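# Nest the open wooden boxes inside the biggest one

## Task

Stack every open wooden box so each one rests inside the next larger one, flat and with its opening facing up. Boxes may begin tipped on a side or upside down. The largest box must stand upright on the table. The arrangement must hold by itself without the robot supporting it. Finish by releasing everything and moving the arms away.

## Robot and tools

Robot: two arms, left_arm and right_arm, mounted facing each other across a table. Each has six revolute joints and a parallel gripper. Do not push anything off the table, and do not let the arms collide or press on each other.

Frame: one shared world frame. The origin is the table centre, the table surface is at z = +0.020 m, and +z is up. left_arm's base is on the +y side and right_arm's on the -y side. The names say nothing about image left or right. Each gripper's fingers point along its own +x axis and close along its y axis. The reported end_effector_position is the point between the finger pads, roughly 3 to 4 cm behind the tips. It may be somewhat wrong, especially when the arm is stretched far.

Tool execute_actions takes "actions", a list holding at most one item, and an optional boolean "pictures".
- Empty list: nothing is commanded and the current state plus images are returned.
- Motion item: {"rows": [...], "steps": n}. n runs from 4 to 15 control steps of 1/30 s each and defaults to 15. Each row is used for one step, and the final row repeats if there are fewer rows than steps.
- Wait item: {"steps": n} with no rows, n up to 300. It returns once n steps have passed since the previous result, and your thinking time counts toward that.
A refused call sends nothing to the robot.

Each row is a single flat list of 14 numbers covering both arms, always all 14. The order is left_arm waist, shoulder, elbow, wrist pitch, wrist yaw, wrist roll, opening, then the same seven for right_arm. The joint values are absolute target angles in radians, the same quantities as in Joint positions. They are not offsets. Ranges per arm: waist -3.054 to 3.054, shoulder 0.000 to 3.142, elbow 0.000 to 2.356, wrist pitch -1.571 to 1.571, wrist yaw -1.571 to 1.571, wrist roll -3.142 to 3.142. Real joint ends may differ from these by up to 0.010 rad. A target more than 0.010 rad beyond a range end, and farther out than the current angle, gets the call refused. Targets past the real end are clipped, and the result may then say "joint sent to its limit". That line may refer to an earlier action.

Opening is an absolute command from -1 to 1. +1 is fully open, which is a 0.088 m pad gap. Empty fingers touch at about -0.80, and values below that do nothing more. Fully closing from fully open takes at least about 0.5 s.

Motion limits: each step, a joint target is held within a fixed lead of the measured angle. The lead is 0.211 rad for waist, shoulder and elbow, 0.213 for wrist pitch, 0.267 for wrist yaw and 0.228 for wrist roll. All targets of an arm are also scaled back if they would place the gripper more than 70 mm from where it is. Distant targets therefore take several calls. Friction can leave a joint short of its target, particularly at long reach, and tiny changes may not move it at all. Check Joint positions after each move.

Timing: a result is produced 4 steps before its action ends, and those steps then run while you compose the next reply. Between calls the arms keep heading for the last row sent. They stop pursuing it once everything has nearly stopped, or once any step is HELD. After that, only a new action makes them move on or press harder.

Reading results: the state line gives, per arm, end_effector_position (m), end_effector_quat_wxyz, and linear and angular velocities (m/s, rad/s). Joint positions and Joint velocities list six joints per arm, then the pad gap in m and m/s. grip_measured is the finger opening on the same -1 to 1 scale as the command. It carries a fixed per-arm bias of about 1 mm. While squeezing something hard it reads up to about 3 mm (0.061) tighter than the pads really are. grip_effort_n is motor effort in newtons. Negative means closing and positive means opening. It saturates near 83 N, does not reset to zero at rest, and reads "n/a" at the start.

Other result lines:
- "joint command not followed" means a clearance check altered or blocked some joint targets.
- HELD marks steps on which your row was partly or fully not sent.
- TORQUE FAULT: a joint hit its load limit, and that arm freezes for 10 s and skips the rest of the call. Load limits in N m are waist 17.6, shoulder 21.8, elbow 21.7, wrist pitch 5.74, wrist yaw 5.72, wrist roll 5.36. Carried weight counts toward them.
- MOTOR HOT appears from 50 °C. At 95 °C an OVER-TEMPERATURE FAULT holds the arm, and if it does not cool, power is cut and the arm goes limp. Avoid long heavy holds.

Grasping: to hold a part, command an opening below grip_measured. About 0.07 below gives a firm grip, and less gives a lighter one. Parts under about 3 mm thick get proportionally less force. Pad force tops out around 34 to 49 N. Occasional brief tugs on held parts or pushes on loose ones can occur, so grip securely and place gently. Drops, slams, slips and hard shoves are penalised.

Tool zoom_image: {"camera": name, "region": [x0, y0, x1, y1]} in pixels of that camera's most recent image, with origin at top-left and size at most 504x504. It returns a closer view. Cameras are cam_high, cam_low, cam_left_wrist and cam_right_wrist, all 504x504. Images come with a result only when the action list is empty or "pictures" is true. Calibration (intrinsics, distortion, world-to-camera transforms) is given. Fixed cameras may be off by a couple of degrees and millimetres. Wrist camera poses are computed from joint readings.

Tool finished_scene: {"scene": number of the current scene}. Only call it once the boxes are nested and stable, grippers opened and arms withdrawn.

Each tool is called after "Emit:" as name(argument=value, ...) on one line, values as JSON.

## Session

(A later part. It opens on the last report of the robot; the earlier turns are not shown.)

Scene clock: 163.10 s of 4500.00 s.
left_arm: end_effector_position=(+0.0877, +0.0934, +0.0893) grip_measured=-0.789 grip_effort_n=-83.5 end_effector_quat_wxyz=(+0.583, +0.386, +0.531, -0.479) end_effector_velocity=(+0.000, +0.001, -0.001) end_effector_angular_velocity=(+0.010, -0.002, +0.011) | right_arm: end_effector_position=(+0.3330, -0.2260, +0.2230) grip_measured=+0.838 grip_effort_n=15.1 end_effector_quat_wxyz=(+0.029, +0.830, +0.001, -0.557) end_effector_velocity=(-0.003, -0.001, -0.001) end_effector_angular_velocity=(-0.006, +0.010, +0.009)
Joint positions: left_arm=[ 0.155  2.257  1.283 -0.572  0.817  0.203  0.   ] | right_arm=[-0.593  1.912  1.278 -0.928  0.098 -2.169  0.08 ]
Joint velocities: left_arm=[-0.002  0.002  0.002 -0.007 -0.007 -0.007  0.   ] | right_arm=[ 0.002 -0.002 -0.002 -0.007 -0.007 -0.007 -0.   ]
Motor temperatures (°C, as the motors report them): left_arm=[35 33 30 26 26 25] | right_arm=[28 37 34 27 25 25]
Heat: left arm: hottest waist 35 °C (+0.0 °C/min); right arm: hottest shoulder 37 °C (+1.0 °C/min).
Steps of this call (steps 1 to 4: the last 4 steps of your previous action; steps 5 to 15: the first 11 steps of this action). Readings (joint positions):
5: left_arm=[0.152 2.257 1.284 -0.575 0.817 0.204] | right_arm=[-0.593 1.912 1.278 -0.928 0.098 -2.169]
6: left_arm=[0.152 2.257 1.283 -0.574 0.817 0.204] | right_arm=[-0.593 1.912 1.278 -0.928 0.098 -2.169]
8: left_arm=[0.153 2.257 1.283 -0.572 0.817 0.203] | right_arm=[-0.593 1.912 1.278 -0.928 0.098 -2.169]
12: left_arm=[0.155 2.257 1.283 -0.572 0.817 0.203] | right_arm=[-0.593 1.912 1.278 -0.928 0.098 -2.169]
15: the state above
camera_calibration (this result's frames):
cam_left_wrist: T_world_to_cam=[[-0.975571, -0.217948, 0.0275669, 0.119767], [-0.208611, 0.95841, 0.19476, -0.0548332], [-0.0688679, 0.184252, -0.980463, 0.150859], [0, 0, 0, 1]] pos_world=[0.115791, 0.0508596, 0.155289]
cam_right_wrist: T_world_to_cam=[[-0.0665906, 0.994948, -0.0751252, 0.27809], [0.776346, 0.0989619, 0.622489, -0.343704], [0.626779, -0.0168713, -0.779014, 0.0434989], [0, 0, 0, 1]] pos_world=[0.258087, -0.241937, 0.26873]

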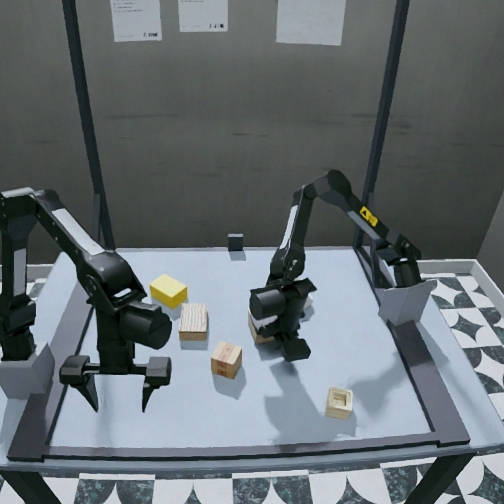

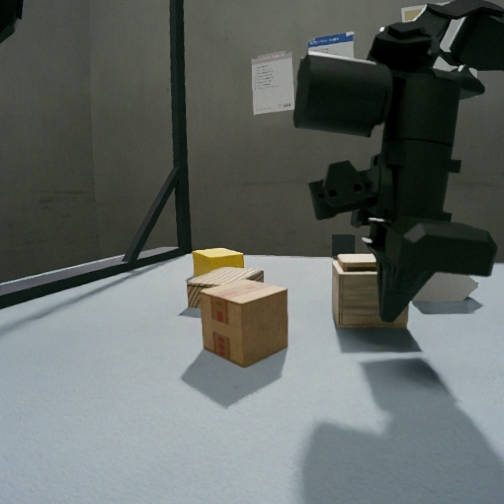

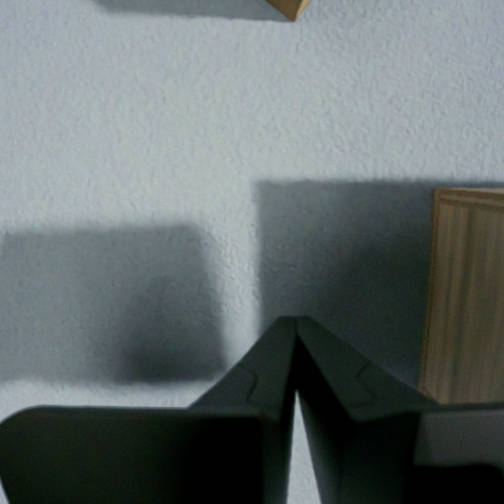

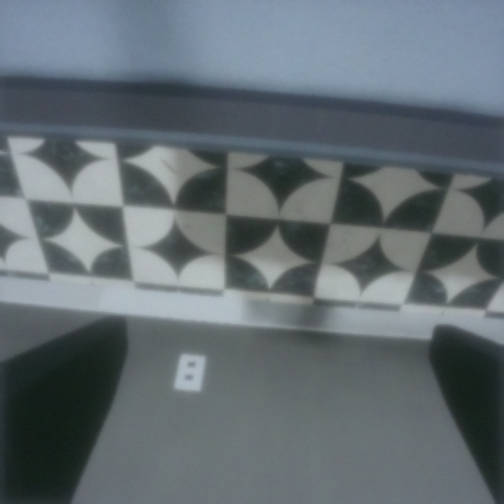

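Emit:
execute_actions(actions=[{"rows":[[0.19,2.2,1.32,-0.7,0.82,0.27,-0.8,-0.593,1.912,1.278,-0.928,0.098,-2.169,0.84],[0.19,2.2,1.32,-0.7,0.82,0.27,-0.8,-0.593,1.912,1.278,-0.928,0.098,-2.169,0.84],[0.19,2.2,1.32,-0.7,0.82,0.27,-0.8,-0.593,1.912,1.278,-0.928,0.098,-2.169,0.84],[0.19,2.13,1.365,-0.82,0.84,0.3,-0.05,-0.593,1.912,1.278,-0.928,0.098,-2.169,0.84]],"steps":15}])

Emit:
execute_actions(actions=[{"steps":10}], pictures=true)

Scene clock: 163.63 s of 4500.00 s.
left_arm: end_effector_position=(+0.0580, +0.0821, +0.1386) grip_measured=-0.157 grip_effort_n=14.7 end_effector_quat_wxyz=(+0.571, +0.392, +0.524, -0.496) end_effector_velocity=(-0.055, -0.034, +0.067) end_effector_angular_velocity=(-0.075, -0.017, -0.131) | right_arm: end_effector_position=(+0.3330, -0.2260, +0.2230) grip_measured=+0.838 grip_effort_n=14.7 end_effector_quat_wxyz=(+0.029, +0.830, +0.001, -0.557) end_effector_velocity=(+0.002, -0.006, +0.002) end_effector_angular_velocity=(-0.025, -0.009, -0.008)
Joint positions: left_arm=[ 0.185  2.143  1.358 -0.794  0.836  0.29   0.031] | right_arm=[-0.593  1.912  1.278 -0.928  0.098 -2.169  0.08 ]
Joint velocities: left_arm=[-0.002 -0.183  0.105 -0.198  0.037  0.066  0.043] | right_arm=[-0.007 -0.002  0.002 -0.022  0.022 -0.007 -0.   ]
Motor temperatures (°C, as the motors report them): left_arm=[35 33 30 26 26 25] | right_arm=[28 37 34 27 25 25]
Heat: left arm: hottest waist 35 °C (+0.0 °C/min); right arm: hottest shoulder 37 °C (+1.0 °C/min).
Steps of this call (steps 1 to 4: the last 4 steps of your previous action; step 5: the robot went on to your last target; steps 6 to 16: the first 11 steps of this action). Readings (joint positions):
6: left_arm=[0.156 2.256 1.286 -0.582 0.817 0.209] | right_arm=[-0.593 1.912 1.278 -0.928 0.098 -2.169]
7: left_arm=[0.159 2.252 1.291 -0.613 0.817 0.222] | right_arm=[-0.593 1.912 1.278 -0.928 0.098 -2.169]
9: left_arm=[0.170 2.237 1.300 -0.664 0.817 0.244] | right_arm=[-0.593 1.912 1.278 -0.928 0.098 -2.169]
13: left_arm=[0.184 2.176 1.337 -0.766 0.830 0.279] | right_arm=[-0.593 1.912 1.278 -0.928 0.098 -2.169]
16: the state above

Scene clock: 163.97 s of 4500.00 s.
left_arm: end_effector_position=(+0.0550, +0.0838, +0.1403) grip_measured=-0.060 grip_effort_n=15.6 end_effector_quat_wxyz=(+0.568, +0.392, +0.528, -0.494) end_effector_velocity=(-0.001, +0.007, -0.001) end_effector_angular_velocity=(+0.029, +0.014, +0.052) | right_arm: end_effector_position=(+0.3330, -0.2260, +0.2230) grip_measured=+0.838 grip_effort_n=14.7 end_effector_quat_wxyz=(+0.029, +0.830, +0.001, -0.557) end_effector_velocity=(-0.002, -0.003, -0.002) end_effector_angular_velocity=(-0.014, +0.013, +0.016)
Joint positions: left_arm=[ 0.185  2.137  1.361 -0.817  0.837  0.297  0.036] | right_arm=[-0.593  1.912  1.278 -0.928  0.098 -2.169  0.08 ]
Joint velocities: left_arm=[ 0.002  0.002 -0.002 -0.037 -0.007 -0.022  0.003] | right_arm=[-0.002 -0.002 -0.007 -0.007 -0.007 -0.022 -0.   ]
Motor temperatures (°C, as the motors report them): left_arm=[35 33 30 26 26 25] | right_arm=[28 37 34 27 25 25]
Heat: left arm: hottest waist 35 °C (+0.0 °C/min); right arm: hottest shoulder 37 °C (+1.0 °C/min).
Kept back: nothing.
Steps of this call (steps 1 to 4: the last 4 steps of your previous action; steps 5 to 10: the robot went on to your last target). Readings (joint positions):
1: left_arm=[0.185 2.139 1.360 -0.799 0.837 0.292] | right_arm=[-0.593 1.912 1.278 -0.928 0.098 -2.169]
2: left_arm=[0.185 2.138 1.361 -0.804 0.837 0.293] | right_arm=[-0.593 1.912 1.278 -0.928 0.098 -2.169]
4: left_arm=[0.185 2.138 1.361 -0.811 0.837 0.294] | right_arm=[-0.593 1.912 1.278 -0.928 0.098 -2.169]
8: left_arm=[0.185 2.137 1.361 -0.815 0.837 0.297] | right_arm=[-0.593 1.912 1.278 -0.928 0.098 -2.169]
10: the state above
camera_calibration (this result's frames):
cam_left_wrist: T_world_to_cam=[[-0.983003, -0.178113, 0.0445092, 0.0790023], [-0.166156, 0.966229, 0.196964, -0.0656696], [-0.0780879, 0.186221, -0.9794, 0.200579], [0, 0, 0, 1]] pos_world=[0.0824109, 0.0401712, 0.205865]
cam_right_wrist: T_world_to_cam=[[-0.0665906, 0.994948, -0.0751252, 0.27809], [0.776346, 0.0989619, 0.622489, -0.343704], [0.626779, -0.0168713, -0.779014, 0.0434989], [0, 0, 0, 1]] pos_world=[0.258087, -0.241937, 0.26873]

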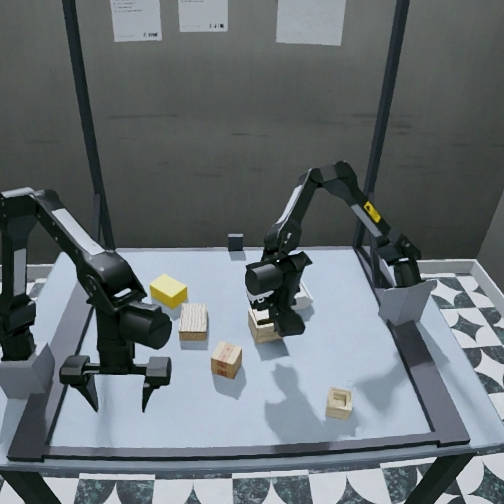

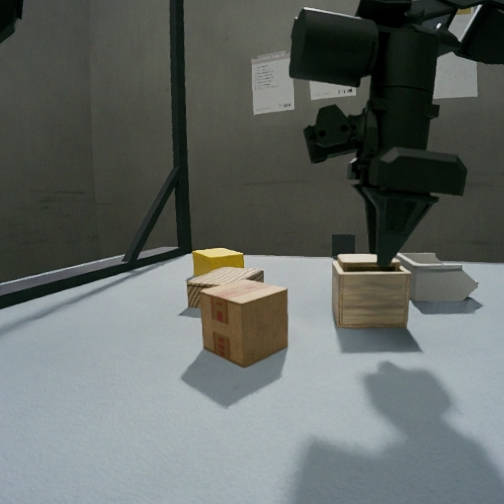

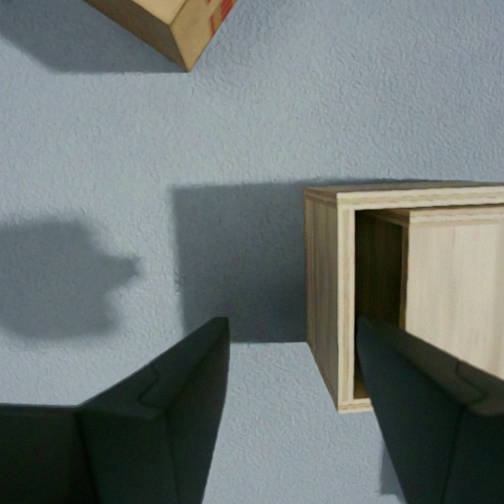

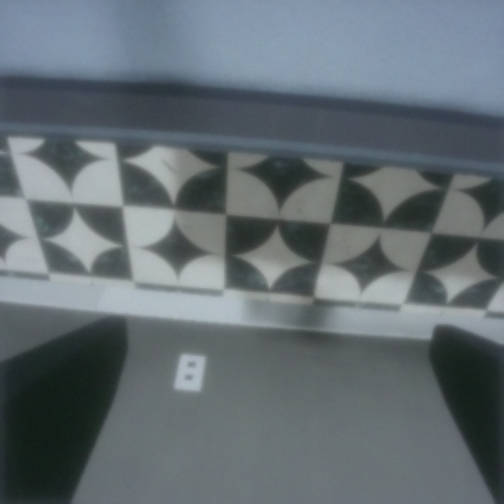

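Emit:
execute_actions(actions=[{"rows":[[0.15,2.19,1.335,-0.735,0.838,0.28,0.1,-0.593,1.912,1.278,-0.928,0.098,-2.169,0.84]],"steps":15}], pictures=true)

Scene clock: 164.47 s of 4500.00 s.
left_arm: end_effector_position=(+0.0590, +0.0820, +0.1204) grip_measured=+0.088 grip_effort_n=15.6 end_effector_quat_wxyz=(+0.561, +0.399, +0.525, -0.500) end_effector_velocity=(+0.003, +0.004, -0.011) end_effector_angular_velocity=(+0.014, +0.020, +0.041) | right_arm: end_effector_position=(+0.3330, -0.2260, +0.2230) grip_measured=+0.838 grip_effort_n=15.1 end_effector_quat_wxyz=(+0.029, +0.830, +0.001, -0.557) end_effector_velocity=(-0.001, -0.002, -0.000) end_effector_angular_velocity=(-0.004, +0.010, +0.004)
Joint positions: left_arm=[ 0.156  2.175  1.344 -0.741  0.839  0.284  0.043] | right_arm=[-0.593  1.912  1.278 -0.928  0.098 -2.169  0.08 ]
Joint velocities: left_arm=[-0.007  0.027 -0.012  0.022  0.007 -0.037  0.003] | right_arm=[-0.002 -0.002 -0.002 -0.007 -0.007 -0.007 -0.   ]
Motor temperatures (°C, as the motors report them): left_arm=[35 33 30 26 26 25] | right_arm=[28 37 34 27 25 25]
Heat: left arm: hottest waist 35 °C (+0.0 °C/min); right arm: hottest shoulder 37 °C (+1.0 °C/min).
Steps of this call (steps 1 to 4: the robot went on to your last target; steps 5 to 15: the first 11 steps of this action). Readings (joint positions):
5: left_arm=[0.185 2.139 1.360 -0.813 0.837 0.297] | right_arm=[-0.593 1.912 1.278 -0.928 0.098 -2.169]
6: left_arm=[0.181 2.143 1.357 -0.793 0.837 0.295] | right_arm=[-0.593 1.912 1.278 -0.928 0.098 -2.169]
8: left_arm=[0.170 2.155 1.354 -0.766 0.837 0.291] | right_arm=[-0.593 1.912 1.278 -0.928 0.098 -2.169]
12: left_arm=[0.157 2.173 1.344 -0.749 0.839 0.285] | right_arm=[-0.593 1.912 1.278 -0.928 0.098 -2.169]
15: the state above
camera_calibration (this result's frames):
cam_left_wrist: T_world_to_cam=[[-0.986845, -0.155028, 0.0458683, 0.0817311], [-0.142874, 0.969047, 0.201334, -0.0614709], [-0.075661, 0.192132, -0.978448, 0.180993], [0, 0, 0, 1]] pos_world=[0.0855674, 0.0374642, 0.185719]
cam_right_wrist: T_world_to_cam=[[-0.0665906, 0.994948, -0.0751252, 0.27809], [0.776346, 0.0989619, 0.622489, -0.343704], [0.626779, -0.0168713, -0.779014, 0.0434989], [0, 0, 0, 1]] pos_world=[0.258087, -0.241937, 0.26873]

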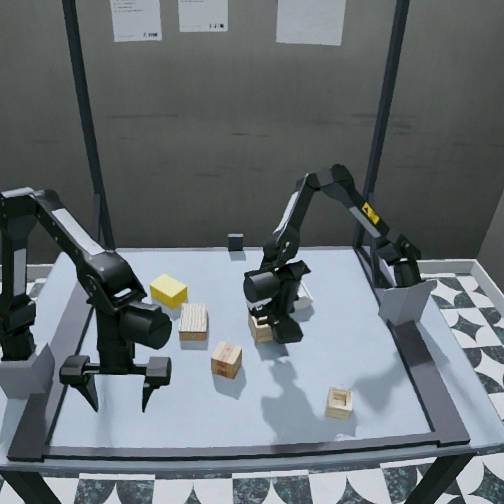

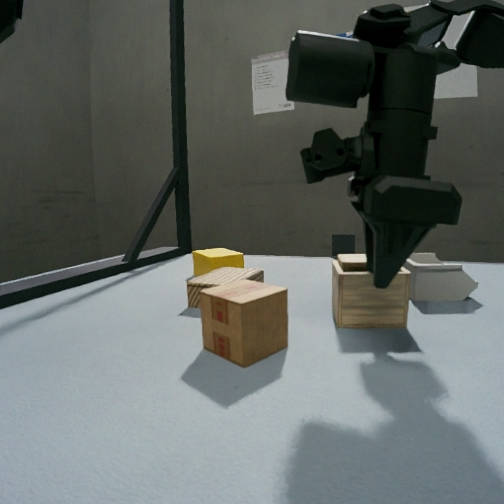

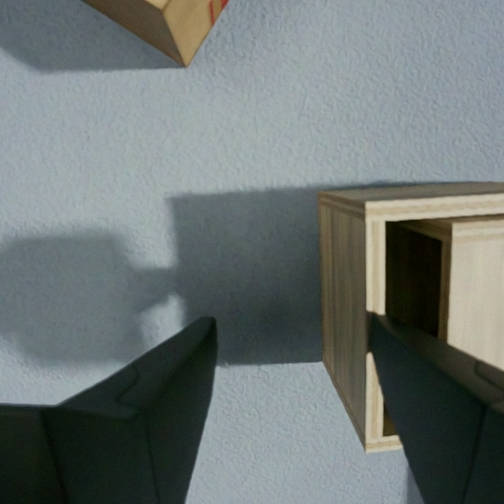

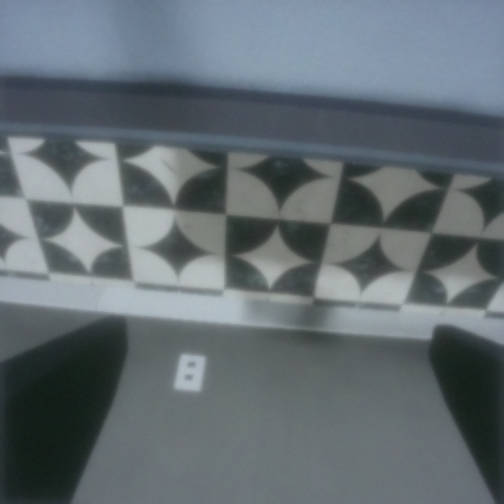

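Emit:
execute_actions(actions=[{"rows":[[0.15,2.175,1.344,-0.745,0.839,0.284,0.5,-0.593,1.912,1.278,-0.928,0.098,-2.169,0.84]],"steps":10}])

Emit:
execute_actions(actions=[{"rows":[[0.14,2.215,1.32,-0.69,0.835,0.26,0.5,-0.593,1.912,1.278,-0.928,0.098,-2.169,0.84]],"steps":15}], pictures=true)

Scene clock: 164.80 s of 4500.00 s.
left_arm: end_effector_position=(+0.0592, +0.0823, +0.1201) grip_measured=+0.406 grip_effort_n=16.0 end_effector_quat_wxyz=(+0.561, +0.399, +0.525, -0.499) end_effector_velocity=(-0.004, +0.002, -0.006) end_effector_angular_velocity=(+0.028, -0.012, -0.016) | right_arm: end_effector_position=(+0.3330, -0.2260, +0.2230) grip_measured=+0.838 grip_effort_n=15.6 end_effector_quat_wxyz=(+0.029, +0.830, +0.001, -0.557) end_effector_velocity=(-0.004, -0.004, -0.001) end_effector_angular_velocity=(-0.018, +0.018, +0.005)
Joint positions: left_arm=[ 0.155  2.175  1.343 -0.741  0.838  0.284  0.059] | right_arm=[-0.593  1.912  1.278 -0.928  0.098 -2.169  0.08 ]
Joint velocities: left_arm=[-0.022 -0.002 -0.002 -0.007 -0.022  0.007  0.036] | right_arm=[ 0.002 -0.002 -0.002 -0.022 -0.007 -0.007  0.   ]
Motor temperatures (°C, as the motors report them): left_arm=[35 33 30 26 26 25] | right_arm=[28 37 34 27 25 25]
Heat: left arm: hottest waist 35 °C (+0.0 °C/min); right arm: hottest shoulder 37 °C (+1.0 °C/min).
Steps of this call (steps 1 to 4: the last 4 steps of your previous action; steps 5 to 10: the first 6 steps of this action). Readings (joint positions):
5: left_arm=[0.156 2.175 1.343 -0.739 0.839 0.284] | right_arm=[-0.593 1.912 1.278 -0.928 0.098 -2.169]
6: left_arm=[0.157 2.175 1.343 -0.739 0.838 0.284] | right_arm=[-0.593 1.912 1.278 -0.928 0.098 -2.169]
8: left_arm=[0.157 2.175 1.343 -0.739 0.838 0.284] | right_arm=[-0.593 1.912 1.278 -0.928 0.098 -2.169]
10: the state above

Scene clock: 165.30 s of 4500.00 s.
left_arm: end_effector_position=(+0.0621, +0.0844, +0.1064) grip_measured=+0.496 grip_effort_n=14.7 end_effector_quat_wxyz=(+0.559, +0.399, +0.530, -0.497) end_effector_velocity=(-0.002, -0.000, +0.000) end_effector_angular_velocity=(-0.012, +0.021, +0.020) | right_arm: end_effector_position=(+0.3330, -0.2260, +0.2230) grip_measured=+0.838 grip_effort_n=15.1 end_effector_quat_wxyz=(+0.029, +0.830, +0.001, -0.557) end_effector_velocity=(-0.002, -0.000, +0.002) end_effector_angular_velocity=(+0.012, +0.018, +0.004)
Joint positions: left_arm=[ 0.139  2.201  1.327 -0.696  0.838  0.264  0.063] | right_arm=[-0.593  1.912  1.278 -0.928  0.098 -2.169  0.08 ]
Joint velocities: left_arm=[ 0.002 -0.002 -0.007  0.007  0.022 -0.022  0.001] | right_arm=[-0.007 -0.007  0.002 -0.007 -0.022 -0.007 -0.   ]
Motor temperatures (°C, as the motors report them): left_arm=[35 33 30 25 26 25] | right_arm=[28 37 34 27 25 25]
Heat: left arm: hottest waist 35 °C (+0.0 °C/min); right arm: hottest shoulder 37 °C (+1.0 °C/min).
Steps of this call (steps 1 to 4: the last 4 steps of your previous action; steps 5 to 15: the first 11 steps of this action). Readings (joint positions):
5: left_arm=[0.152 2.177 1.342 -0.740 0.838 0.282] | right_arm=[-0.593 1.912 1.278 -0.928 0.098 -2.169]
6: left_arm=[0.150 2.180 1.339 -0.728 0.838 0.279] | right_arm=[-0.593 1.912 1.278 -0.928 0.098 -2.169]
8: left_arm=[0.145 2.187 1.336 -0.712 0.838 0.272] | right_arm=[-0.593 1.912 1.278 -0.928 0.098 -2.169]
12: left_arm=[0.139 2.199 1.329 -0.699 0.838 0.266] | right_arm=[-0.593 1.912 1.278 -0.928 0.098 -2.169]
15: the state above
camera_calibration (this result's frames):
cam_left_wrist: T_world_to_cam=[[-0.985767, -0.160821, 0.0489986, 0.0858968], [-0.147013, 0.965972, 0.212805, -0.0612363], [-0.0815547, 0.202573, -0.975865, 0.166202], [0, 0, 0, 1]] pos_world=[0.0892261, 0.0392985, 0.171013]
cam_right_wrist: T_world_to_cam=[[-0.0665906, 0.994948, -0.0751252, 0.27809], [0.776346, 0.0989619, 0.622489, -0.343704], [0.626779, -0.0168713, -0.779014, 0.0434989], [0, 0, 0, 1]] pos_world=[0.258087, -0.241937, 0.26873]

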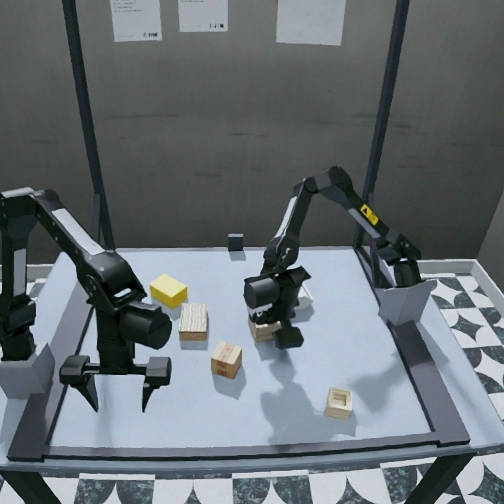

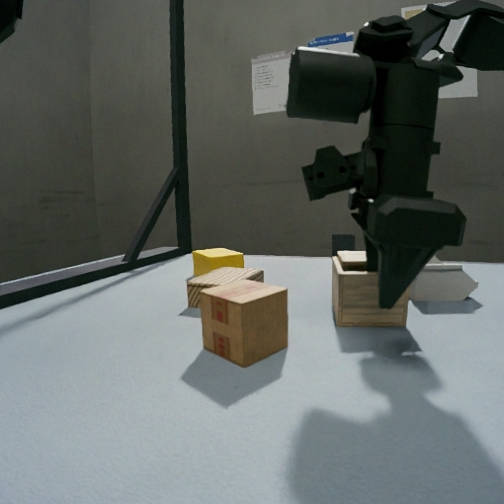

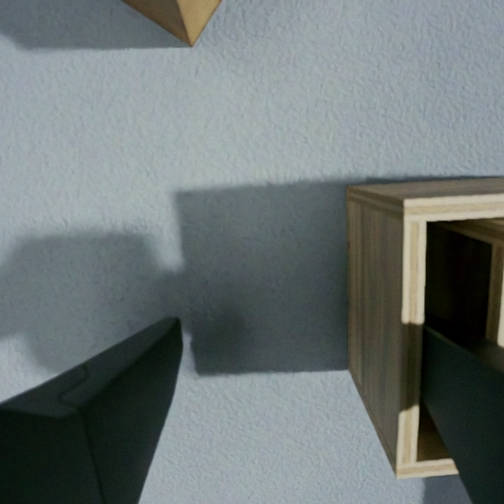

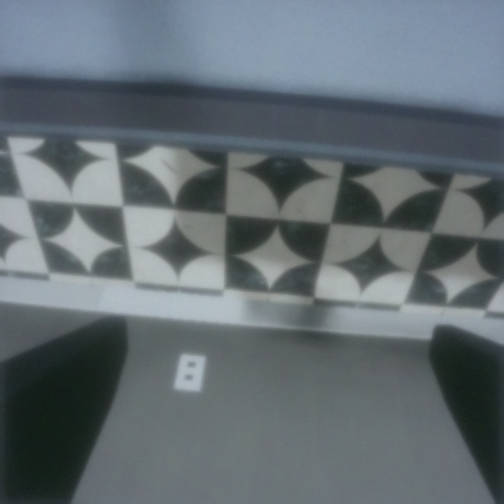

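Inside now. Deeper, then pinch (drags A).

Emit:
execute_actions(actions=[{"rows":[[0.12,2.25,1.295,-0.6,0.83,0.215,0.4,-0.593,1.912,1.278,-0.928,0.098,-2.169,0.84]],"steps":15}])

Emit:
execute_actions(actions=[{"rows":[[0.12,2.25,1.295,-0.6,0.83,0.215,-0.85,-0.593,1.912,1.278,-0.928,0.098,-2.169,0.84]],"steps":15}])

Emit:
execute_actions(actions=[{"steps":10}], pictures=true)

Scene clock: 165.80 s of 4500.00 s.
left_arm: end_effector_position=(+0.0691, +0.0861, +0.0876) grip_measured=+0.409 grip_effort_n=-18.8 end_effector_quat_wxyz=(+0.562, +0.396, +0.532, -0.493) end_effector_velocity=(+0.007, -0.007, -0.001) end_effector_angular_velocity=(-0.028, -0.039, -0.018) | right_arm: end_effector_position=(+0.3330, -0.2260, +0.2230) grip_measured=+0.838 grip_effort_n=15.6 end_effector_quat_wxyz=(+0.029, +0.830, +0.001, -0.557) end_effector_velocity=(-0.004, -0.006, -0.003) end_effector_angular_velocity=(-0.012, +0.033, -0.003)
Joint positions: left_arm=[ 0.119  2.238  1.301 -0.608  0.836  0.221  0.059] | right_arm=[-0.593  1.912  1.278 -0.928  0.098 -2.169  0.08 ]
Joint velocities: left_arm=[-0.002  0.002 -0.002  0.066 -0.022 -0.022 -0.002] | right_arm=[-0.007 -0.002 -0.007 -0.022 -0.022 -0.007  0.   ]
Motor temperatures (°C, as the motors report them): left_arm=[35 33 30 25 26 25] | right_arm=[28 37 34 27 25 25]
Heat: left arm: hottest waist 35 °C (+0.0 °C/min); right arm: hottest shoulder 37 °C (+1.0 °C/min).
Steps of this call (steps 1 to 4: the last 4 steps of your previous action; steps 5 to 15: the first 11 steps of this action). Readings (joint positions):
5: left_arm=[0.138 2.205 1.324 -0.685 0.838 0.258] | right_arm=[-0.593 1.912 1.278 -0.928 0.098 -2.169]
6: left_arm=[0.136 2.209 1.319 -0.662 0.838 0.248] | right_arm=[-0.593 1.912 1.278 -0.928 0.098 -2.169]
8: left_arm=[0.130 2.220 1.314 -0.635 0.838 0.235] | right_arm=[-0.593 1.912 1.278 -0.928 0.098 -2.169]
12: left_arm=[0.120 2.237 1.302 -0.615 0.838 0.224] | right_arm=[-0.593 1.912 1.278 -0.928 0.098 -2.169]
15: the state above

Scene clock: 166.30 s of 4500.00 s.
left_arm: end_effector_position=(+0.0705, +0.0858, +0.0880) grip_measured=-0.726 grip_effort_n=-83.5 end_effector_quat_wxyz=(+0.565, +0.397, +0.531, -0.492) end_effector_velocity=(+0.017, +0.007, +0.012) end_effector_angular_velocity=(-0.014, -0.024, +0.070) | right_arm: end_effector_position=(+0.3330, -0.2260, +0.2230) grip_measured=+0.838 grip_effort_n=15.1 end_effector_quat_wxyz=(+0.029, +0.830, +0.001, -0.557) end_effector_velocity=(-0.002, -0.003, -0.002) end_effector_angular_velocity=(+0.000, +0.025, +0.001)
Joint positions: left_arm=[ 0.12   2.238  1.3   -0.602  0.831  0.218  0.003] | right_arm=[-0.593  1.912  1.278 -0.928  0.098 -2.169  0.08 ]
Joint velocities: left_arm=[ 0.051 -0.002 -0.007 -0.007 -0.022 -0.022 -0.062] | right_arm=[-0.007 -0.002 -0.007 -0.007 -0.022 -0.007 -0.   ]
Motor temperatures (°C, as the motors report them): left_arm=[35 33 30 25 26 25] | right_arm=[28 37 34 27 25 25]
Heat: left arm: hottest waist 35 °C (+0.0 °C/min); right arm: hottest shoulder 37 °C (+1.0 °C/min).
Steps of this call (steps 1 to 4: the last 4 steps of your previous action; steps 5 to 15: the first 11 steps of this action). Readings (joint positions):
5: left_arm=[0.119 2.238 1.300 -0.604 0.835 0.219] | right_arm=[-0.593 1.912 1.278 -0.928 0.098 -2.169]
6: left_arm=[0.119 2.238 1.300 -0.604 0.835 0.219] | right_arm=[-0.593 1.912 1.278 -0.928 0.098 -2.169]
8: left_arm=[0.119 2.238 1.300 -0.602 0.835 0.218] | right_arm=[-0.593 1.912 1.278 -0.928 0.098 -2.169]
12: left_arm=[0.119 2.238 1.300 -0.602 0.835 0.218] | right_arm=[-0.593 1.912 1.278 -0.928 0.098 -2.169]
15: the state above

Scene clock: 166.63 s of 4500.00 s.
left_arm: end_effector_position=(+0.0708, +0.0858, +0.0883) grip_measured=-0.730 grip_effort_n=-83.5 end_effector_quat_wxyz=(+0.565, +0.396, +0.531, -0.492) end_effector_velocity=(+0.000, +0.001, -0.001) end_effector_angular_velocity=(+0.004, -0.004, +0.019) | right_arm: end_effector_position=(+0.3330, -0.2260, +0.2230) grip_measured=+0.838 grip_effort_n=14.7 end_effector_quat_wxyz=(+0.029, +0.830, +0.001, -0.557) end_effector_velocity=(-0.001, -0.002, -0.000) end_effector_angular_velocity=(+0.001, +0.010, -0.010)
Joint positions: left_arm=[ 0.122  2.238  1.3   -0.602  0.832  0.216  0.003] | right_arm=[-0.593  1.912  1.278 -0.928  0.098 -2.169  0.08 ]
Joint velocities: left_arm=[-0.002 -0.002 -0.007  0.007 -0.007 -0.022 -0.   ] | right_arm=[-0.002 -0.002 -0.002 -0.007 -0.007  0.007 -0.   ]
Motor temperatures (°C, as the motors report them): left_arm=[35 33 30 25 26 25] | right_arm=[28 37 34 27 25 25]
Heat: left arm: hottest waist 35 °C (+0.0 °C/min); right arm: hottest shoulder 37 °C (+1.0 °C/min).
Kept back: nothing.
Steps of this call (steps 1 to 4: the last 4 steps of your previous action; steps 5 to 10: the robot went on to your last target). Readings (joint positions):
1: left_arm=[0.122 2.238 1.300 -0.602 0.832 0.217] | right_arm=[-0.593 1.912 1.278 -0.928 0.098 -2.169]
2: left_arm=[0.122 2.238 1.300 -0.602 0.832 0.216] | right_arm=[-0.593 1.912 1.278 -0.928 0.098 -2.169]
4: left_arm=[0.122 2.238 1.300 -0.602 0.832 0.216] | right_arm=[-0.593 1.912 1.278 -0.928 0.098 -2.169]
8: left_arm=[0.122 2.238 1.300 -0.602 0.832 0.216] | right_arm=[-0.593 1.912 1.278 -0.928 0.098 -2.169]
10: the state above
camera_calibration (this result's frames):
cam_left_wrist: T_world_to_cam=[[-0.983488, -0.175725, 0.043265, 0.0971184], [-0.163116, 0.964291, 0.208651, -0.05582], [-0.0783852, 0.198149, -0.977033, 0.149257], [0, 0, 0, 1]] pos_world=[0.0981092, 0.0413178, 0.153274]
cam_right_wrist: T_world_to_cam=[[-0.0665906, 0.994948, -0.0751252, 0.27809], [0.776346, 0.0989619, 0.622489, -0.343704], [0.626779, -0.0168713, -0.779014, 0.0434989], [0, 0, 0, 1]] pos_world=[0.258087, -0.241937, 0.26873]

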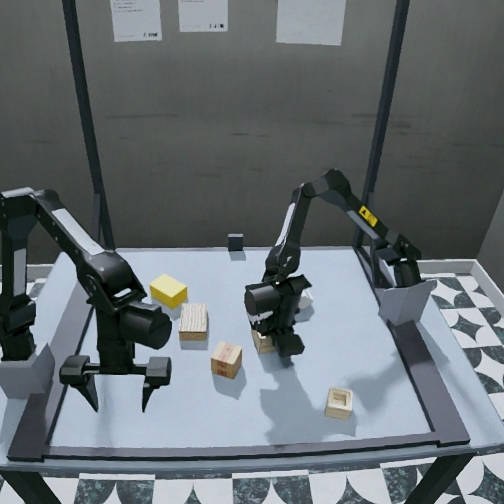

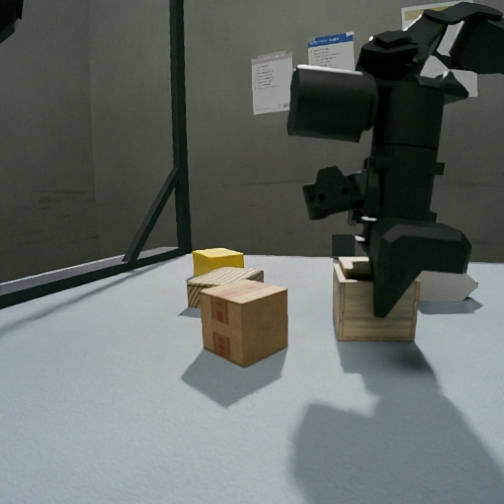

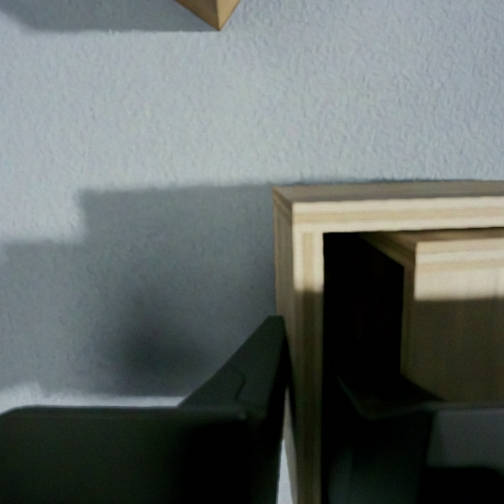

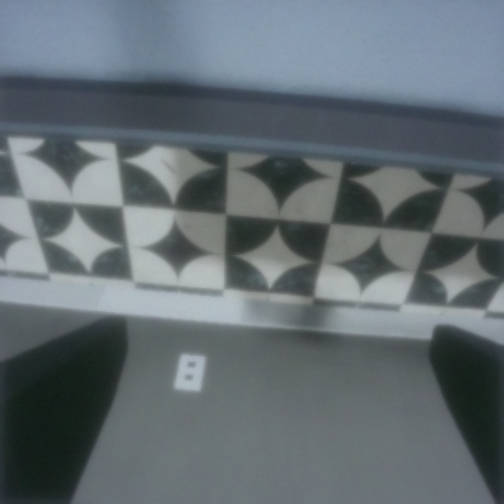

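Emit:
execute_actions(actions=[{"rows":[[0.15,2.17,1.3,-0.65,0.6,0.2,-0.85,-0.593,1.912,1.278,-0.928,0.098,-2.169,0.84]],"steps":15}])

Emit:
execute_actions(actions=[{"rows":[[0.0,2.18,1.3,-0.65,-0.2,0.15,-0.85,-0.593,1.912,1.278,-0.928,0.098,-2.169,0.84]],"steps":15}])

Emit:
execute_actions(actions=[{"rows":[[-0.2,2.2,1.2,-0.5,-0.9,-0.05,-0.85,-0.593,1.912,1.278,-0.928,0.098,-2.169,0.84]],"steps":15}])

Emit:
execute_actions(actions=[{"rows":[[-0.255,2.34,1.152,-0.345,-0.95,-0.128,-0.85,-0.593,1.912,1.278,-0.928,0.098,-2.169,0.84]],"steps":15}])

Emit:
execute_actions(actions=[{"steps":10}], pictures=true)

Scene clock: 167.27 s of 4500.00 s.
left_arm: end_effector_position=(+0.0949, +0.0986, +0.1064) grip_measured=-0.730 grip_effort_n=-83.5 end_effector_quat_wxyz=(+0.612, +0.450, +0.500, -0.416) end_effector_velocity=(+0.009, +0.014, +0.005) end_effector_angular_velocity=(+0.075, -0.095, +0.059) | right_arm: end_effector_position=(+0.3330, -0.2260, +0.2230) grip_measured=+0.838 grip_effort_n=15.6 end_effector_quat_wxyz=(+0.029, +0.830, +0.001, -0.557) end_effector_velocity=(-0.003, +0.001, +0.002) end_effector_angular_velocity=(+0.008, +0.005, -0.003)
Joint positions: left_arm=[ 0.143  2.191  1.3   -0.646  0.616  0.204  0.003] | right_arm=[-0.593  1.912  1.278 -0.928  0.098 -2.169  0.08 ]
Joint velocities: left_arm=[-0.002 -0.017 -0.002 -0.051 -0.125 -0.022 -0.   ] | right_arm=[ 0.002 -0.007  0.002 -0.007 -0.007  0.007 -0.   ]
Motor temperatures (°C, as the motors report them): left_arm=[35 33 30 25 26 25] | right_arm=[28 37 34 27 25 25]
Heat: left arm: hottest waist 35 °C (+0.0 °C/min); right arm: hottest shoulder 37 °C (+1.0 °C/min).
Steps of this call (steps 1 to 8: the robot went on to your last target; steps 9 to 19: the first 11 steps of this action). Readings (joint positions):
9: left_arm=[0.122 2.235 1.300 -0.605 0.819 0.215] | right_arm=[-0.593 1.912 1.278 -0.928 0.098 -2.169]
10: left_arm=[0.122 2.228 1.300 -0.615 0.763 0.212] | right_arm=[-0.593 1.912 1.278 -0.928 0.098 -2.169]
12: left_arm=[0.130 2.212 1.300 -0.631 0.694 0.209] | right_arm=[-0.593 1.912 1.278 -0.928 0.098 -2.169]
16: left_arm=[0.143 2.194 1.300 -0.642 0.632 0.205] | right_arm=[-0.593 1.912 1.278 -0.928 0.098 -2.169]
19: the state above

Scene clock: 167.77 s of 4500.00 s.
left_arm: end_effector_position=(+0.1211, +0.0992, +0.1230) grip_measured=-0.732 grip_effort_n=-83.5 end_effector_quat_wxyz=(+0.662, +0.612, +0.358, -0.243) end_effector_velocity=(+0.175, +0.125, +0.076) end_effector_angular_velocity=(+0.770, -1.563, +0.247) | right_arm: end_effector_position=(+0.3330, -0.2260, +0.2230) grip_measured=+0.838 grip_effort_n=14.7 end_effector_quat_wxyz=(+0.029, +0.830, +0.001, -0.557) end_effector_velocity=(-0.003, -0.004, +0.001) end_effector_angular_velocity=(-0.012, +0.015, +0.002)
Joint positions: left_arm=[ 0.014  2.141  1.322 -0.641  0.052  0.153  0.003] | right_arm=[-0.593  1.912  1.278 -0.928  0.098 -2.169  0.08 ]
Joint velocities: left_arm=[-0.144  0.144 -0.056 -0.066 -1.751 -0.022 -0.   ] | right_arm=[-0.002 -0.007 -0.002 -0.022 -0.007 -0.007 -0.   ]
Motor temperatures (°C, as the motors report them): left_arm=[35 33 30 25 26 25] | right_arm=[28 37 34 27 25 25]
Heat: left arm: hottest waist 35 °C (+0.0 °C/min); right arm: hottest shoulder 37 °C (+1.0 °C/min).
Steps of this call (steps 1 to 4: the last 4 steps of your previous action; steps 5 to 15: the first 11 steps of this action). Readings (joint positions):
5: left_arm=[0.138 2.189 1.300 -0.649 0.584 0.197] | right_arm=[-0.593 1.912 1.278 -0.928 0.098 -2.169]
6: left_arm=[0.122 2.188 1.300 -0.649 0.517 0.187] | right_arm=[-0.593 1.912 1.278 -0.928 0.098 -2.169]
8: left_arm=[0.094 2.166 1.304 -0.653 0.427 0.174] | right_arm=[-0.593 1.912 1.278 -0.928 0.098 -2.169]
12: left_arm=[0.035 2.136 1.319 -0.646 0.226 0.160] | right_arm=[-0.593 1.912 1.278 -0.928 0.098 -2.169]
15: the state above

Scene clock: 168.27 s of 4500.00 s.
left_arm: end_effector_position=(+0.1353, +0.1188, +0.1349) grip_measured=-0.732 grip_effort_n=-83.5 end_effector_quat_wxyz=(+0.689, +0.717, +0.106, +0.011) end_effector_velocity=(+0.043, +0.020, +0.186) end_effector_angular_velocity=(+0.182, -1.373, -0.058) | right_arm: end_effector_position=(+0.3330, -0.2260, +0.2230) grip_measured=+0.838 grip_effort_n=15.1 end_effector_quat_wxyz=(+0.029, +0.830, +0.001, -0.557) end_effector_velocity=(+0.002, -0.000, -0.001) end_effector_angular_velocity=(-0.004, -0.007, +0.004)
Joint positions: left_arm=[-0.208  2.194  1.207 -0.512 -0.723 -0.035  0.003] | right_arm=[-0.593  1.912  1.278 -0.928  0.098 -2.169  0.08 ]
Joint velocities: left_arm=[-0.002  0.042 -0.085  0.051 -1.385 -0.095  0.   ] | right_arm=[-0.002  0.002 -0.002  0.007  0.007 -0.007  0.   ]
Motor temperatures (°C, as the motors report them): left_arm=[35 33 30 25 26 25] | right_arm=[28 37 34 27 25 25]
Heat: left arm: hottest waist 35 °C (+0.0 °C/min); right arm: hottest shoulder 37 °C (+1.0 °C/min).
Steps of this call (steps 1 to 4: the last 4 steps of your previous action; steps 5 to 15: the first 11 steps of this action). Readings (joint positions):
5: left_arm=[-0.001 2.170 1.297 -0.636 -0.151 0.131] | right_arm=[-0.593 1.912 1.278 -0.928 0.098 -2.169]
6: left_arm=[-0.025 2.172 1.275 -0.598 -0.223 0.084] | right_arm=[-0.593 1.912 1.278 -0.928 0.098 -2.169]
8: left_arm=[-0.094 2.175 1.245 -0.564 -0.356 0.024] | right_arm=[-0.593 1.912 1.278 -0.928 0.098 -2.169]
12: left_arm=[-0.189 2.184 1.220 -0.518 -0.563 -0.021] | right_arm=[-0.593 1.912 1.278 -0.928 0.098 -2.169]
15: the state above

Scene clock: 168.77 s of 4500.00 s.
left_arm: end_effector_position=(+0.1560, +0.1319, +0.1237) grip_measured=-0.732 grip_effort_n=-83.5 end_effector_quat_wxyz=(+0.702, +0.708, +0.015, +0.077) end_effector_velocity=(+0.005, -0.003, +0.001) end_effector_angular_velocity=(-0.064, -0.072, -0.035) | right_arm: end_effector_position=(+0.3330, -0.2260, +0.2230) grip_measured=+0.838 grip_effort_n=15.6 end_effector_quat_wxyz=(+0.029, +0.830, +0.001, -0.557) end_effector_velocity=(-0.000, -0.001, -0.000) end_effector_angular_velocity=(-0.013, -0.002, +0.006)
Joint positions: left_arm=[-0.245  2.315  1.158 -0.359 -0.947 -0.12   0.003] | right_arm=[-0.593  1.912  1.278 -0.928  0.098 -2.169  0.08 ]
Joint velocities: left_arm=[-0.002  0.027 -0.007  0.066 -0.066 -0.051 -0.   ] | right_arm=[ 0.002  0.002  0.002 -0.007  0.007 -0.007 -0.   ]
Motor temperatures (°C, as the motors report them): left_arm=[35 33 30 25 26 25] | right_arm=[28 37 34 27 25 25]
Heat: left arm: hottest waist 35 °C (+0.0 °C/min); right arm: hottest shoulder 37 °C (+1.0 °C/min).
Steps of this call (steps 1 to 4: the last 4 steps of your previous action; steps 5 to 15: the first 11 steps of this action). Readings (joint positions):
5: left_arm=[-0.204 2.205 1.199 -0.488 -0.857 -0.053] | right_arm=[-0.593 1.912 1.278 -0.928 0.098 -2.169]
6: left_arm=[-0.210 2.222 1.193 -0.447 -0.886 -0.072] | right_arm=[-0.593 1.912 1.278 -0.928 0.098 -2.169]
8: left_arm=[-0.229 2.266 1.186 -0.399 -0.904 -0.095] | right_arm=[-0.593 1.912 1.278 -0.928 0.098 -2.169]
12: left_arm=[-0.245 2.310 1.158 -0.371 -0.939 -0.118] | right_arm=[-0.593 1.912 1.278 -0.928 0.098 -2.169]
15: the state above

Scene clock: 169.10 s of 4500.00 s.
left_arm: end_effector_position=(+0.1568, +0.1317, +0.1238) grip_measured=-0.732 grip_effort_n=-83.5 end_effector_quat_wxyz=(+0.704, +0.706, +0.011, +0.078) end_effector_velocity=(-0.001, -0.002, +0.003) end_effector_angular_velocity=(-0.008, -0.022, -0.010) | right_arm: end_effector_position=(+0.3330, -0.2260, +0.2230) grip_measured=+0.838 grip_effort_n=14.7 end_effector_quat_wxyz=(+0.029, +0.830, +0.001, -0.557) end_effector_velocity=(-0.001, -0.006, -0.000) end_effector_angular_velocity=(-0.024, +0.005, -0.002)
Joint positions: left_arm=[-0.245  2.318  1.157 -0.351 -0.953 -0.124  0.003] | right_arm=[-0.593  1.912  1.278 -0.928  0.098 -2.169  0.08 ]
Joint velocities: left_arm=[-0.002 -0.002 -0.002  0.007 -0.022 -0.007  0.   ] | right_arm=[-0.002 -0.002 -0.002 -0.022  0.007 -0.007 -0.   ]
Motor temperatures (°C, as the motors report them): left_arm=[35 33 30 25 26 25] | right_arm=[28 37 34 27 25 25]
Heat: left arm: hottest waist 35 °C (+0.0 °C/min); right arm: hottest shoulder 37 °C (+1.0 °C/min).
Kept back: nothing.
Steps of this call (steps 1 to 4: the last 4 steps of your previous action; steps 5 to 10: the robot went on to your last target). Readings (joint positions):
1: left_arm=[-0.245 2.316 1.157 -0.357 -0.948 -0.121] | right_arm=[-0.593 1.912 1.278 -0.928 0.098 -2.169]
2: left_arm=[-0.245 2.317 1.157 -0.355 -0.950 -0.122] | right_arm=[-0.593 1.912 1.278 -0.928 0.098 -2.169]
4: left_arm=[-0.245 2.317 1.157 -0.353 -0.952 -0.123] | right_arm=[-0.593 1.912 1.278 -0.928 0.098 -2.169]
8: left_arm=[-0.245 2.318 1.157 -0.351 -0.953 -0.124] | right_arm=[-0.593 1.912 1.278 -0.928 0.098 -2.169]
10: the state above
camera_calibration (this result's frames):
cam_left_wrist: T_world_to_cam=[[0.118542, 0.0421061, -0.992056, 0.114921], [-0.446532, 0.894635, -0.0153855, -0.0121291], [0.88688, 0.444809, 0.124854, -0.138621], [0, 0, 0, 1]] pos_world=[0.103902, 0.0676723, 0.131129]
cam_right_wrist: T_world_to_cam=[[-0.0665906, 0.994948, -0.0751252, 0.27809], [0.776346, 0.0989619, 0.622489, -0.343704], [0.626779, -0.0168713, -0.779014, 0.0434989], [0, 0, 0, 1]] pos_world=[0.258087, -0.241937, 0.26873]

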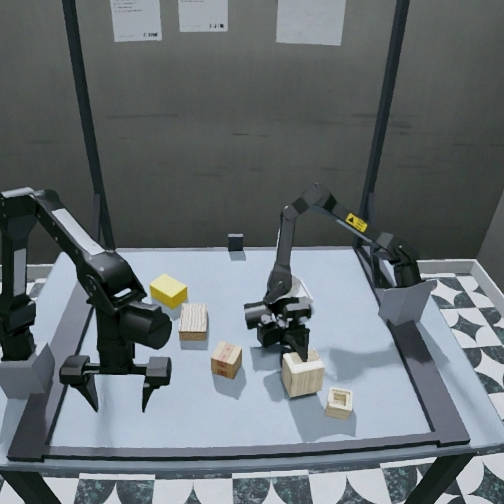

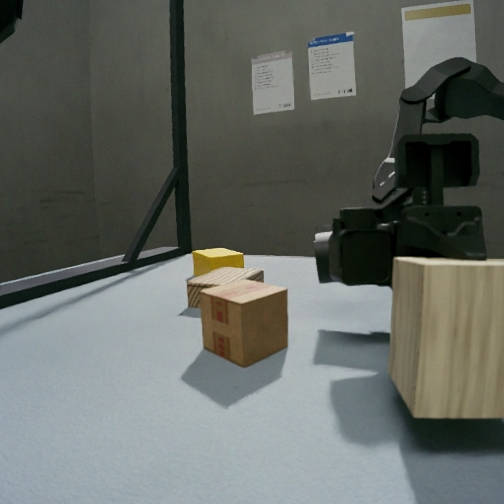

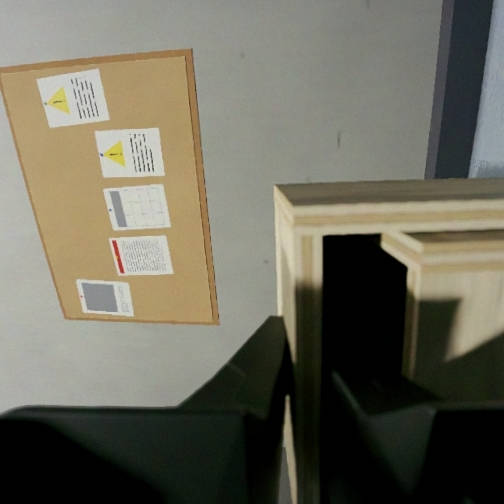

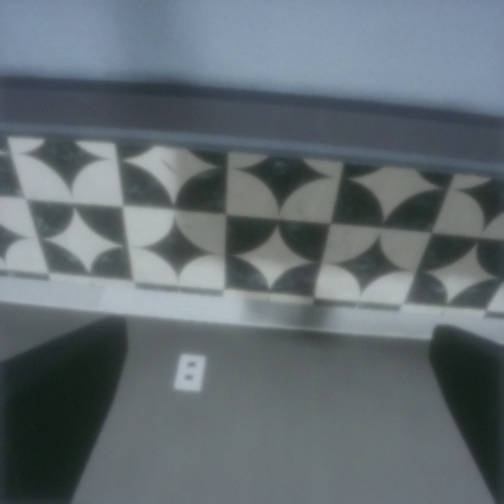

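Emit:
execute_actions(actions=[{"rows":[[-0.255,2.37,1.05,-0.20,-0.95,-0.128,-0.85,-0.593,1.912,1.278,-0.928,0.098,-2.169,0.84]],"steps":15}])

Emit:
execute_actions(actions=[{"steps":10}], pictures=true)

Scene clock: 169.60 s of 4500.00 s.
left_arm: end_effector_position=(+0.1667, +0.1450, +0.1231) grip_measured=-0.732 grip_effort_n=-83.5 end_effector_quat_wxyz=(+0.722, +0.687, -0.006, +0.079) end_effector_velocity=(-0.000, +0.004, +0.003) end_effector_angular_velocity=(-0.040, -0.039, -0.028) | right_arm: end_effector_position=(+0.3330, -0.2260, +0.2230) grip_measured=+0.838 grip_effort_n=15.1 end_effector_quat_wxyz=(+0.029, +0.830, +0.001, -0.557) end_effector_velocity=(-0.004, +0.000, -0.001) end_effector_angular_velocity=(+0.001, +0.023, +0.011)
Joint positions: left_arm=[-0.229  2.323  1.074 -0.209 -0.977 -0.125  0.003] | right_arm=[-0.593  1.912  1.278 -0.928  0.098 -2.169  0.08 ]
Joint velocities: left_arm=[-0.002 -0.007 -0.042  0.066 -0.037 -0.022 -0.   ] | right_arm=[ 0.002 -0.002 -0.002 -0.007 -0.022 -0.007  0.   ]
Motor temperatures (°C, as the motors report them): left_arm=[35 32 30 25 26 25] | right_arm=[28 37 34 27 25 25]
Heat: left arm: hottest waist 35 °C (+0.0 °C/min); right arm: hottest shoulder 37 °C (+1.0 °C/min).
Steps of this call (steps 1 to 4: the robot went on to your last target; steps 5 to 15: the first 11 steps of this action). Readings (joint positions):
5: left_arm=[-0.245 2.320 1.147 -0.334 -0.957 -0.123] | right_arm=[-0.593 1.912 1.278 -0.928 0.098 -2.169]
6: left_arm=[-0.244 2.321 1.128 -0.298 -0.965 -0.123] | right_arm=[-0.593 1.912 1.278 -0.928 0.098 -2.169]
8: left_arm=[-0.239 2.321 1.104 -0.257 -0.973 -0.123] | right_arm=[-0.593 1.912 1.278 -0.928 0.098 -2.169]
12: left_arm=[-0.230 2.323 1.080 -0.219 -0.975 -0.125] | right_arm=[-0.593 1.912 1.278 -0.928 0.098 -2.169]
15: the state above

Scene clock: 169.93 s of 4500.00 s.
left_arm: end_effector_position=(+0.1670, +0.1455, +0.1232) grip_measured=-0.732 grip_effort_n=-83.5 end_effector_quat_wxyz=(+0.723, +0.686, -0.008, +0.079) end_effector_velocity=(-0.000, +0.002, -0.000) end_effector_angular_velocity=(-0.010, -0.008, +0.003) | right_arm: end_effector_position=(+0.3330, -0.2260, +0.2230) grip_measured=+0.838 grip_effort_n=15.1 end_effector_quat_wxyz=(+0.029, +0.830, +0.001, -0.557) end_effector_velocity=(-0.003, -0.001, -0.001) end_effector_angular_velocity=(-0.003, +0.023, +0.020)
Joint positions: left_arm=[-0.229  2.323  1.07  -0.201 -0.979 -0.125  0.003] | right_arm=[-0.593  1.912  1.278 -0.928  0.098 -2.169  0.08 ]
Joint velocities: left_arm=[-0.002  0.002 -0.002 -0.007 -0.007 -0.022 -0.   ] | right_arm=[-0.002 -0.002 -0.002 -0.007 -0.022 -0.022 -0.   ]
Motor temperatures (°C, as the motors report them): left_arm=[35 32 30 25 26 25] | right_arm=[28 37 34 27 25 25]
Heat: left arm: hottest waist 35 °C (+0.0 °C/min); right arm: hottest shoulder 37 °C (+1.0 °C/min).
Kept back: nothing.
Steps of this call (steps 1 to 4: the last 4 steps of your previous action; steps 5 to 10: the robot went on to your last target). Readings (joint positions):
1: left_arm=[-0.229 2.323 1.073 -0.207 -0.977 -0.125] | right_arm=[-0.593 1.912 1.278 -0.928 0.098 -2.169]
2: left_arm=[-0.229 2.323 1.072 -0.206 -0.978 -0.125] | right_arm=[-0.593 1.912 1.278 -0.928 0.098 -2.169]
4: left_arm=[-0.229 2.323 1.071 -0.204 -0.978 -0.125] | right_arm=[-0.593 1.912 1.278 -0.928 0.098 -2.169]
8: left_arm=[-0.229 2.323 1.070 -0.202 -0.979 -0.125] | right_arm=[-0.593 1.912 1.278 -0.928 0.098 -2.169]
10: the state above
camera_calibration (this result's frames):
cam_left_wrist: T_world_to_cam=[[0.149476, -0.0128901, -0.988681, 0.114958], [-0.419923, 0.904433, -0.0752786, -0.0184468], [0.895166, 0.426422, 0.129778, -0.153095], [0, 0, 0, 1]] pos_world=[0.112115, 0.0834486, 0.132136]
cam_right_wrist: T_world_to_cam=[[-0.0665906, 0.994948, -0.0751252, 0.27809], [0.776346, 0.0989619, 0.622489, -0.343704], [0.626779, -0.0168713, -0.779014, 0.0434989], [0, 0, 0, 1]] pos_world=[0.258087, -0.241937, 0.26873]

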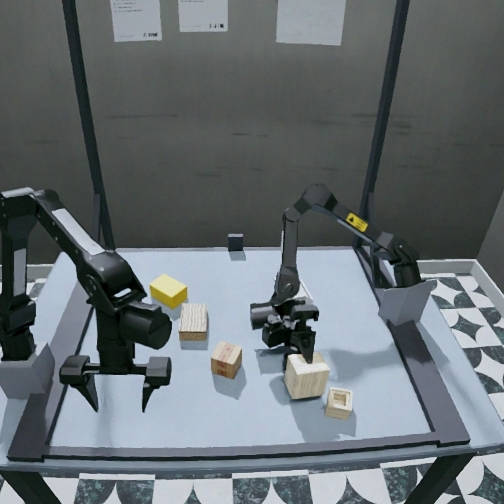

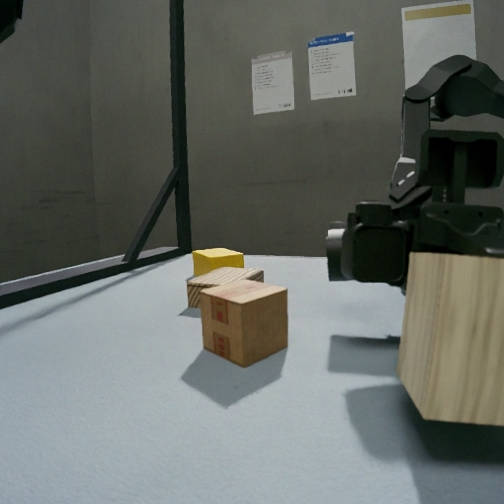

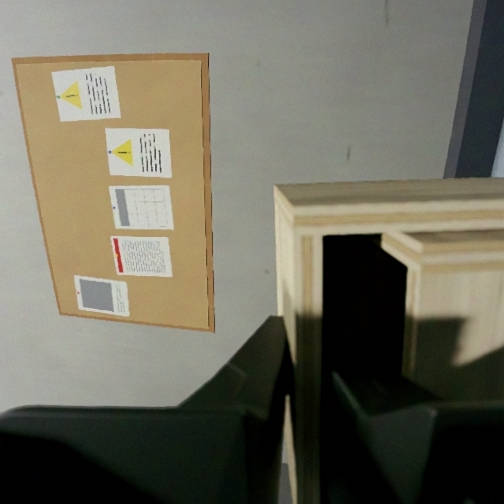

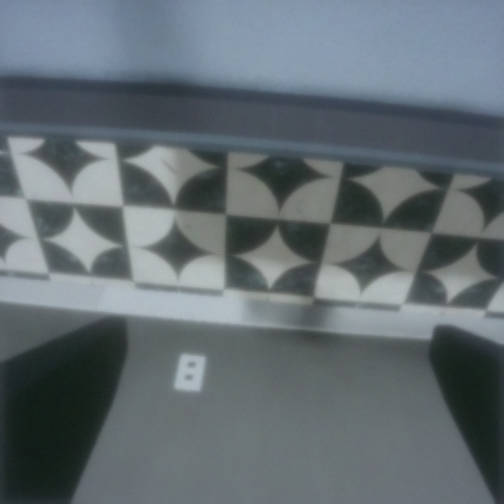

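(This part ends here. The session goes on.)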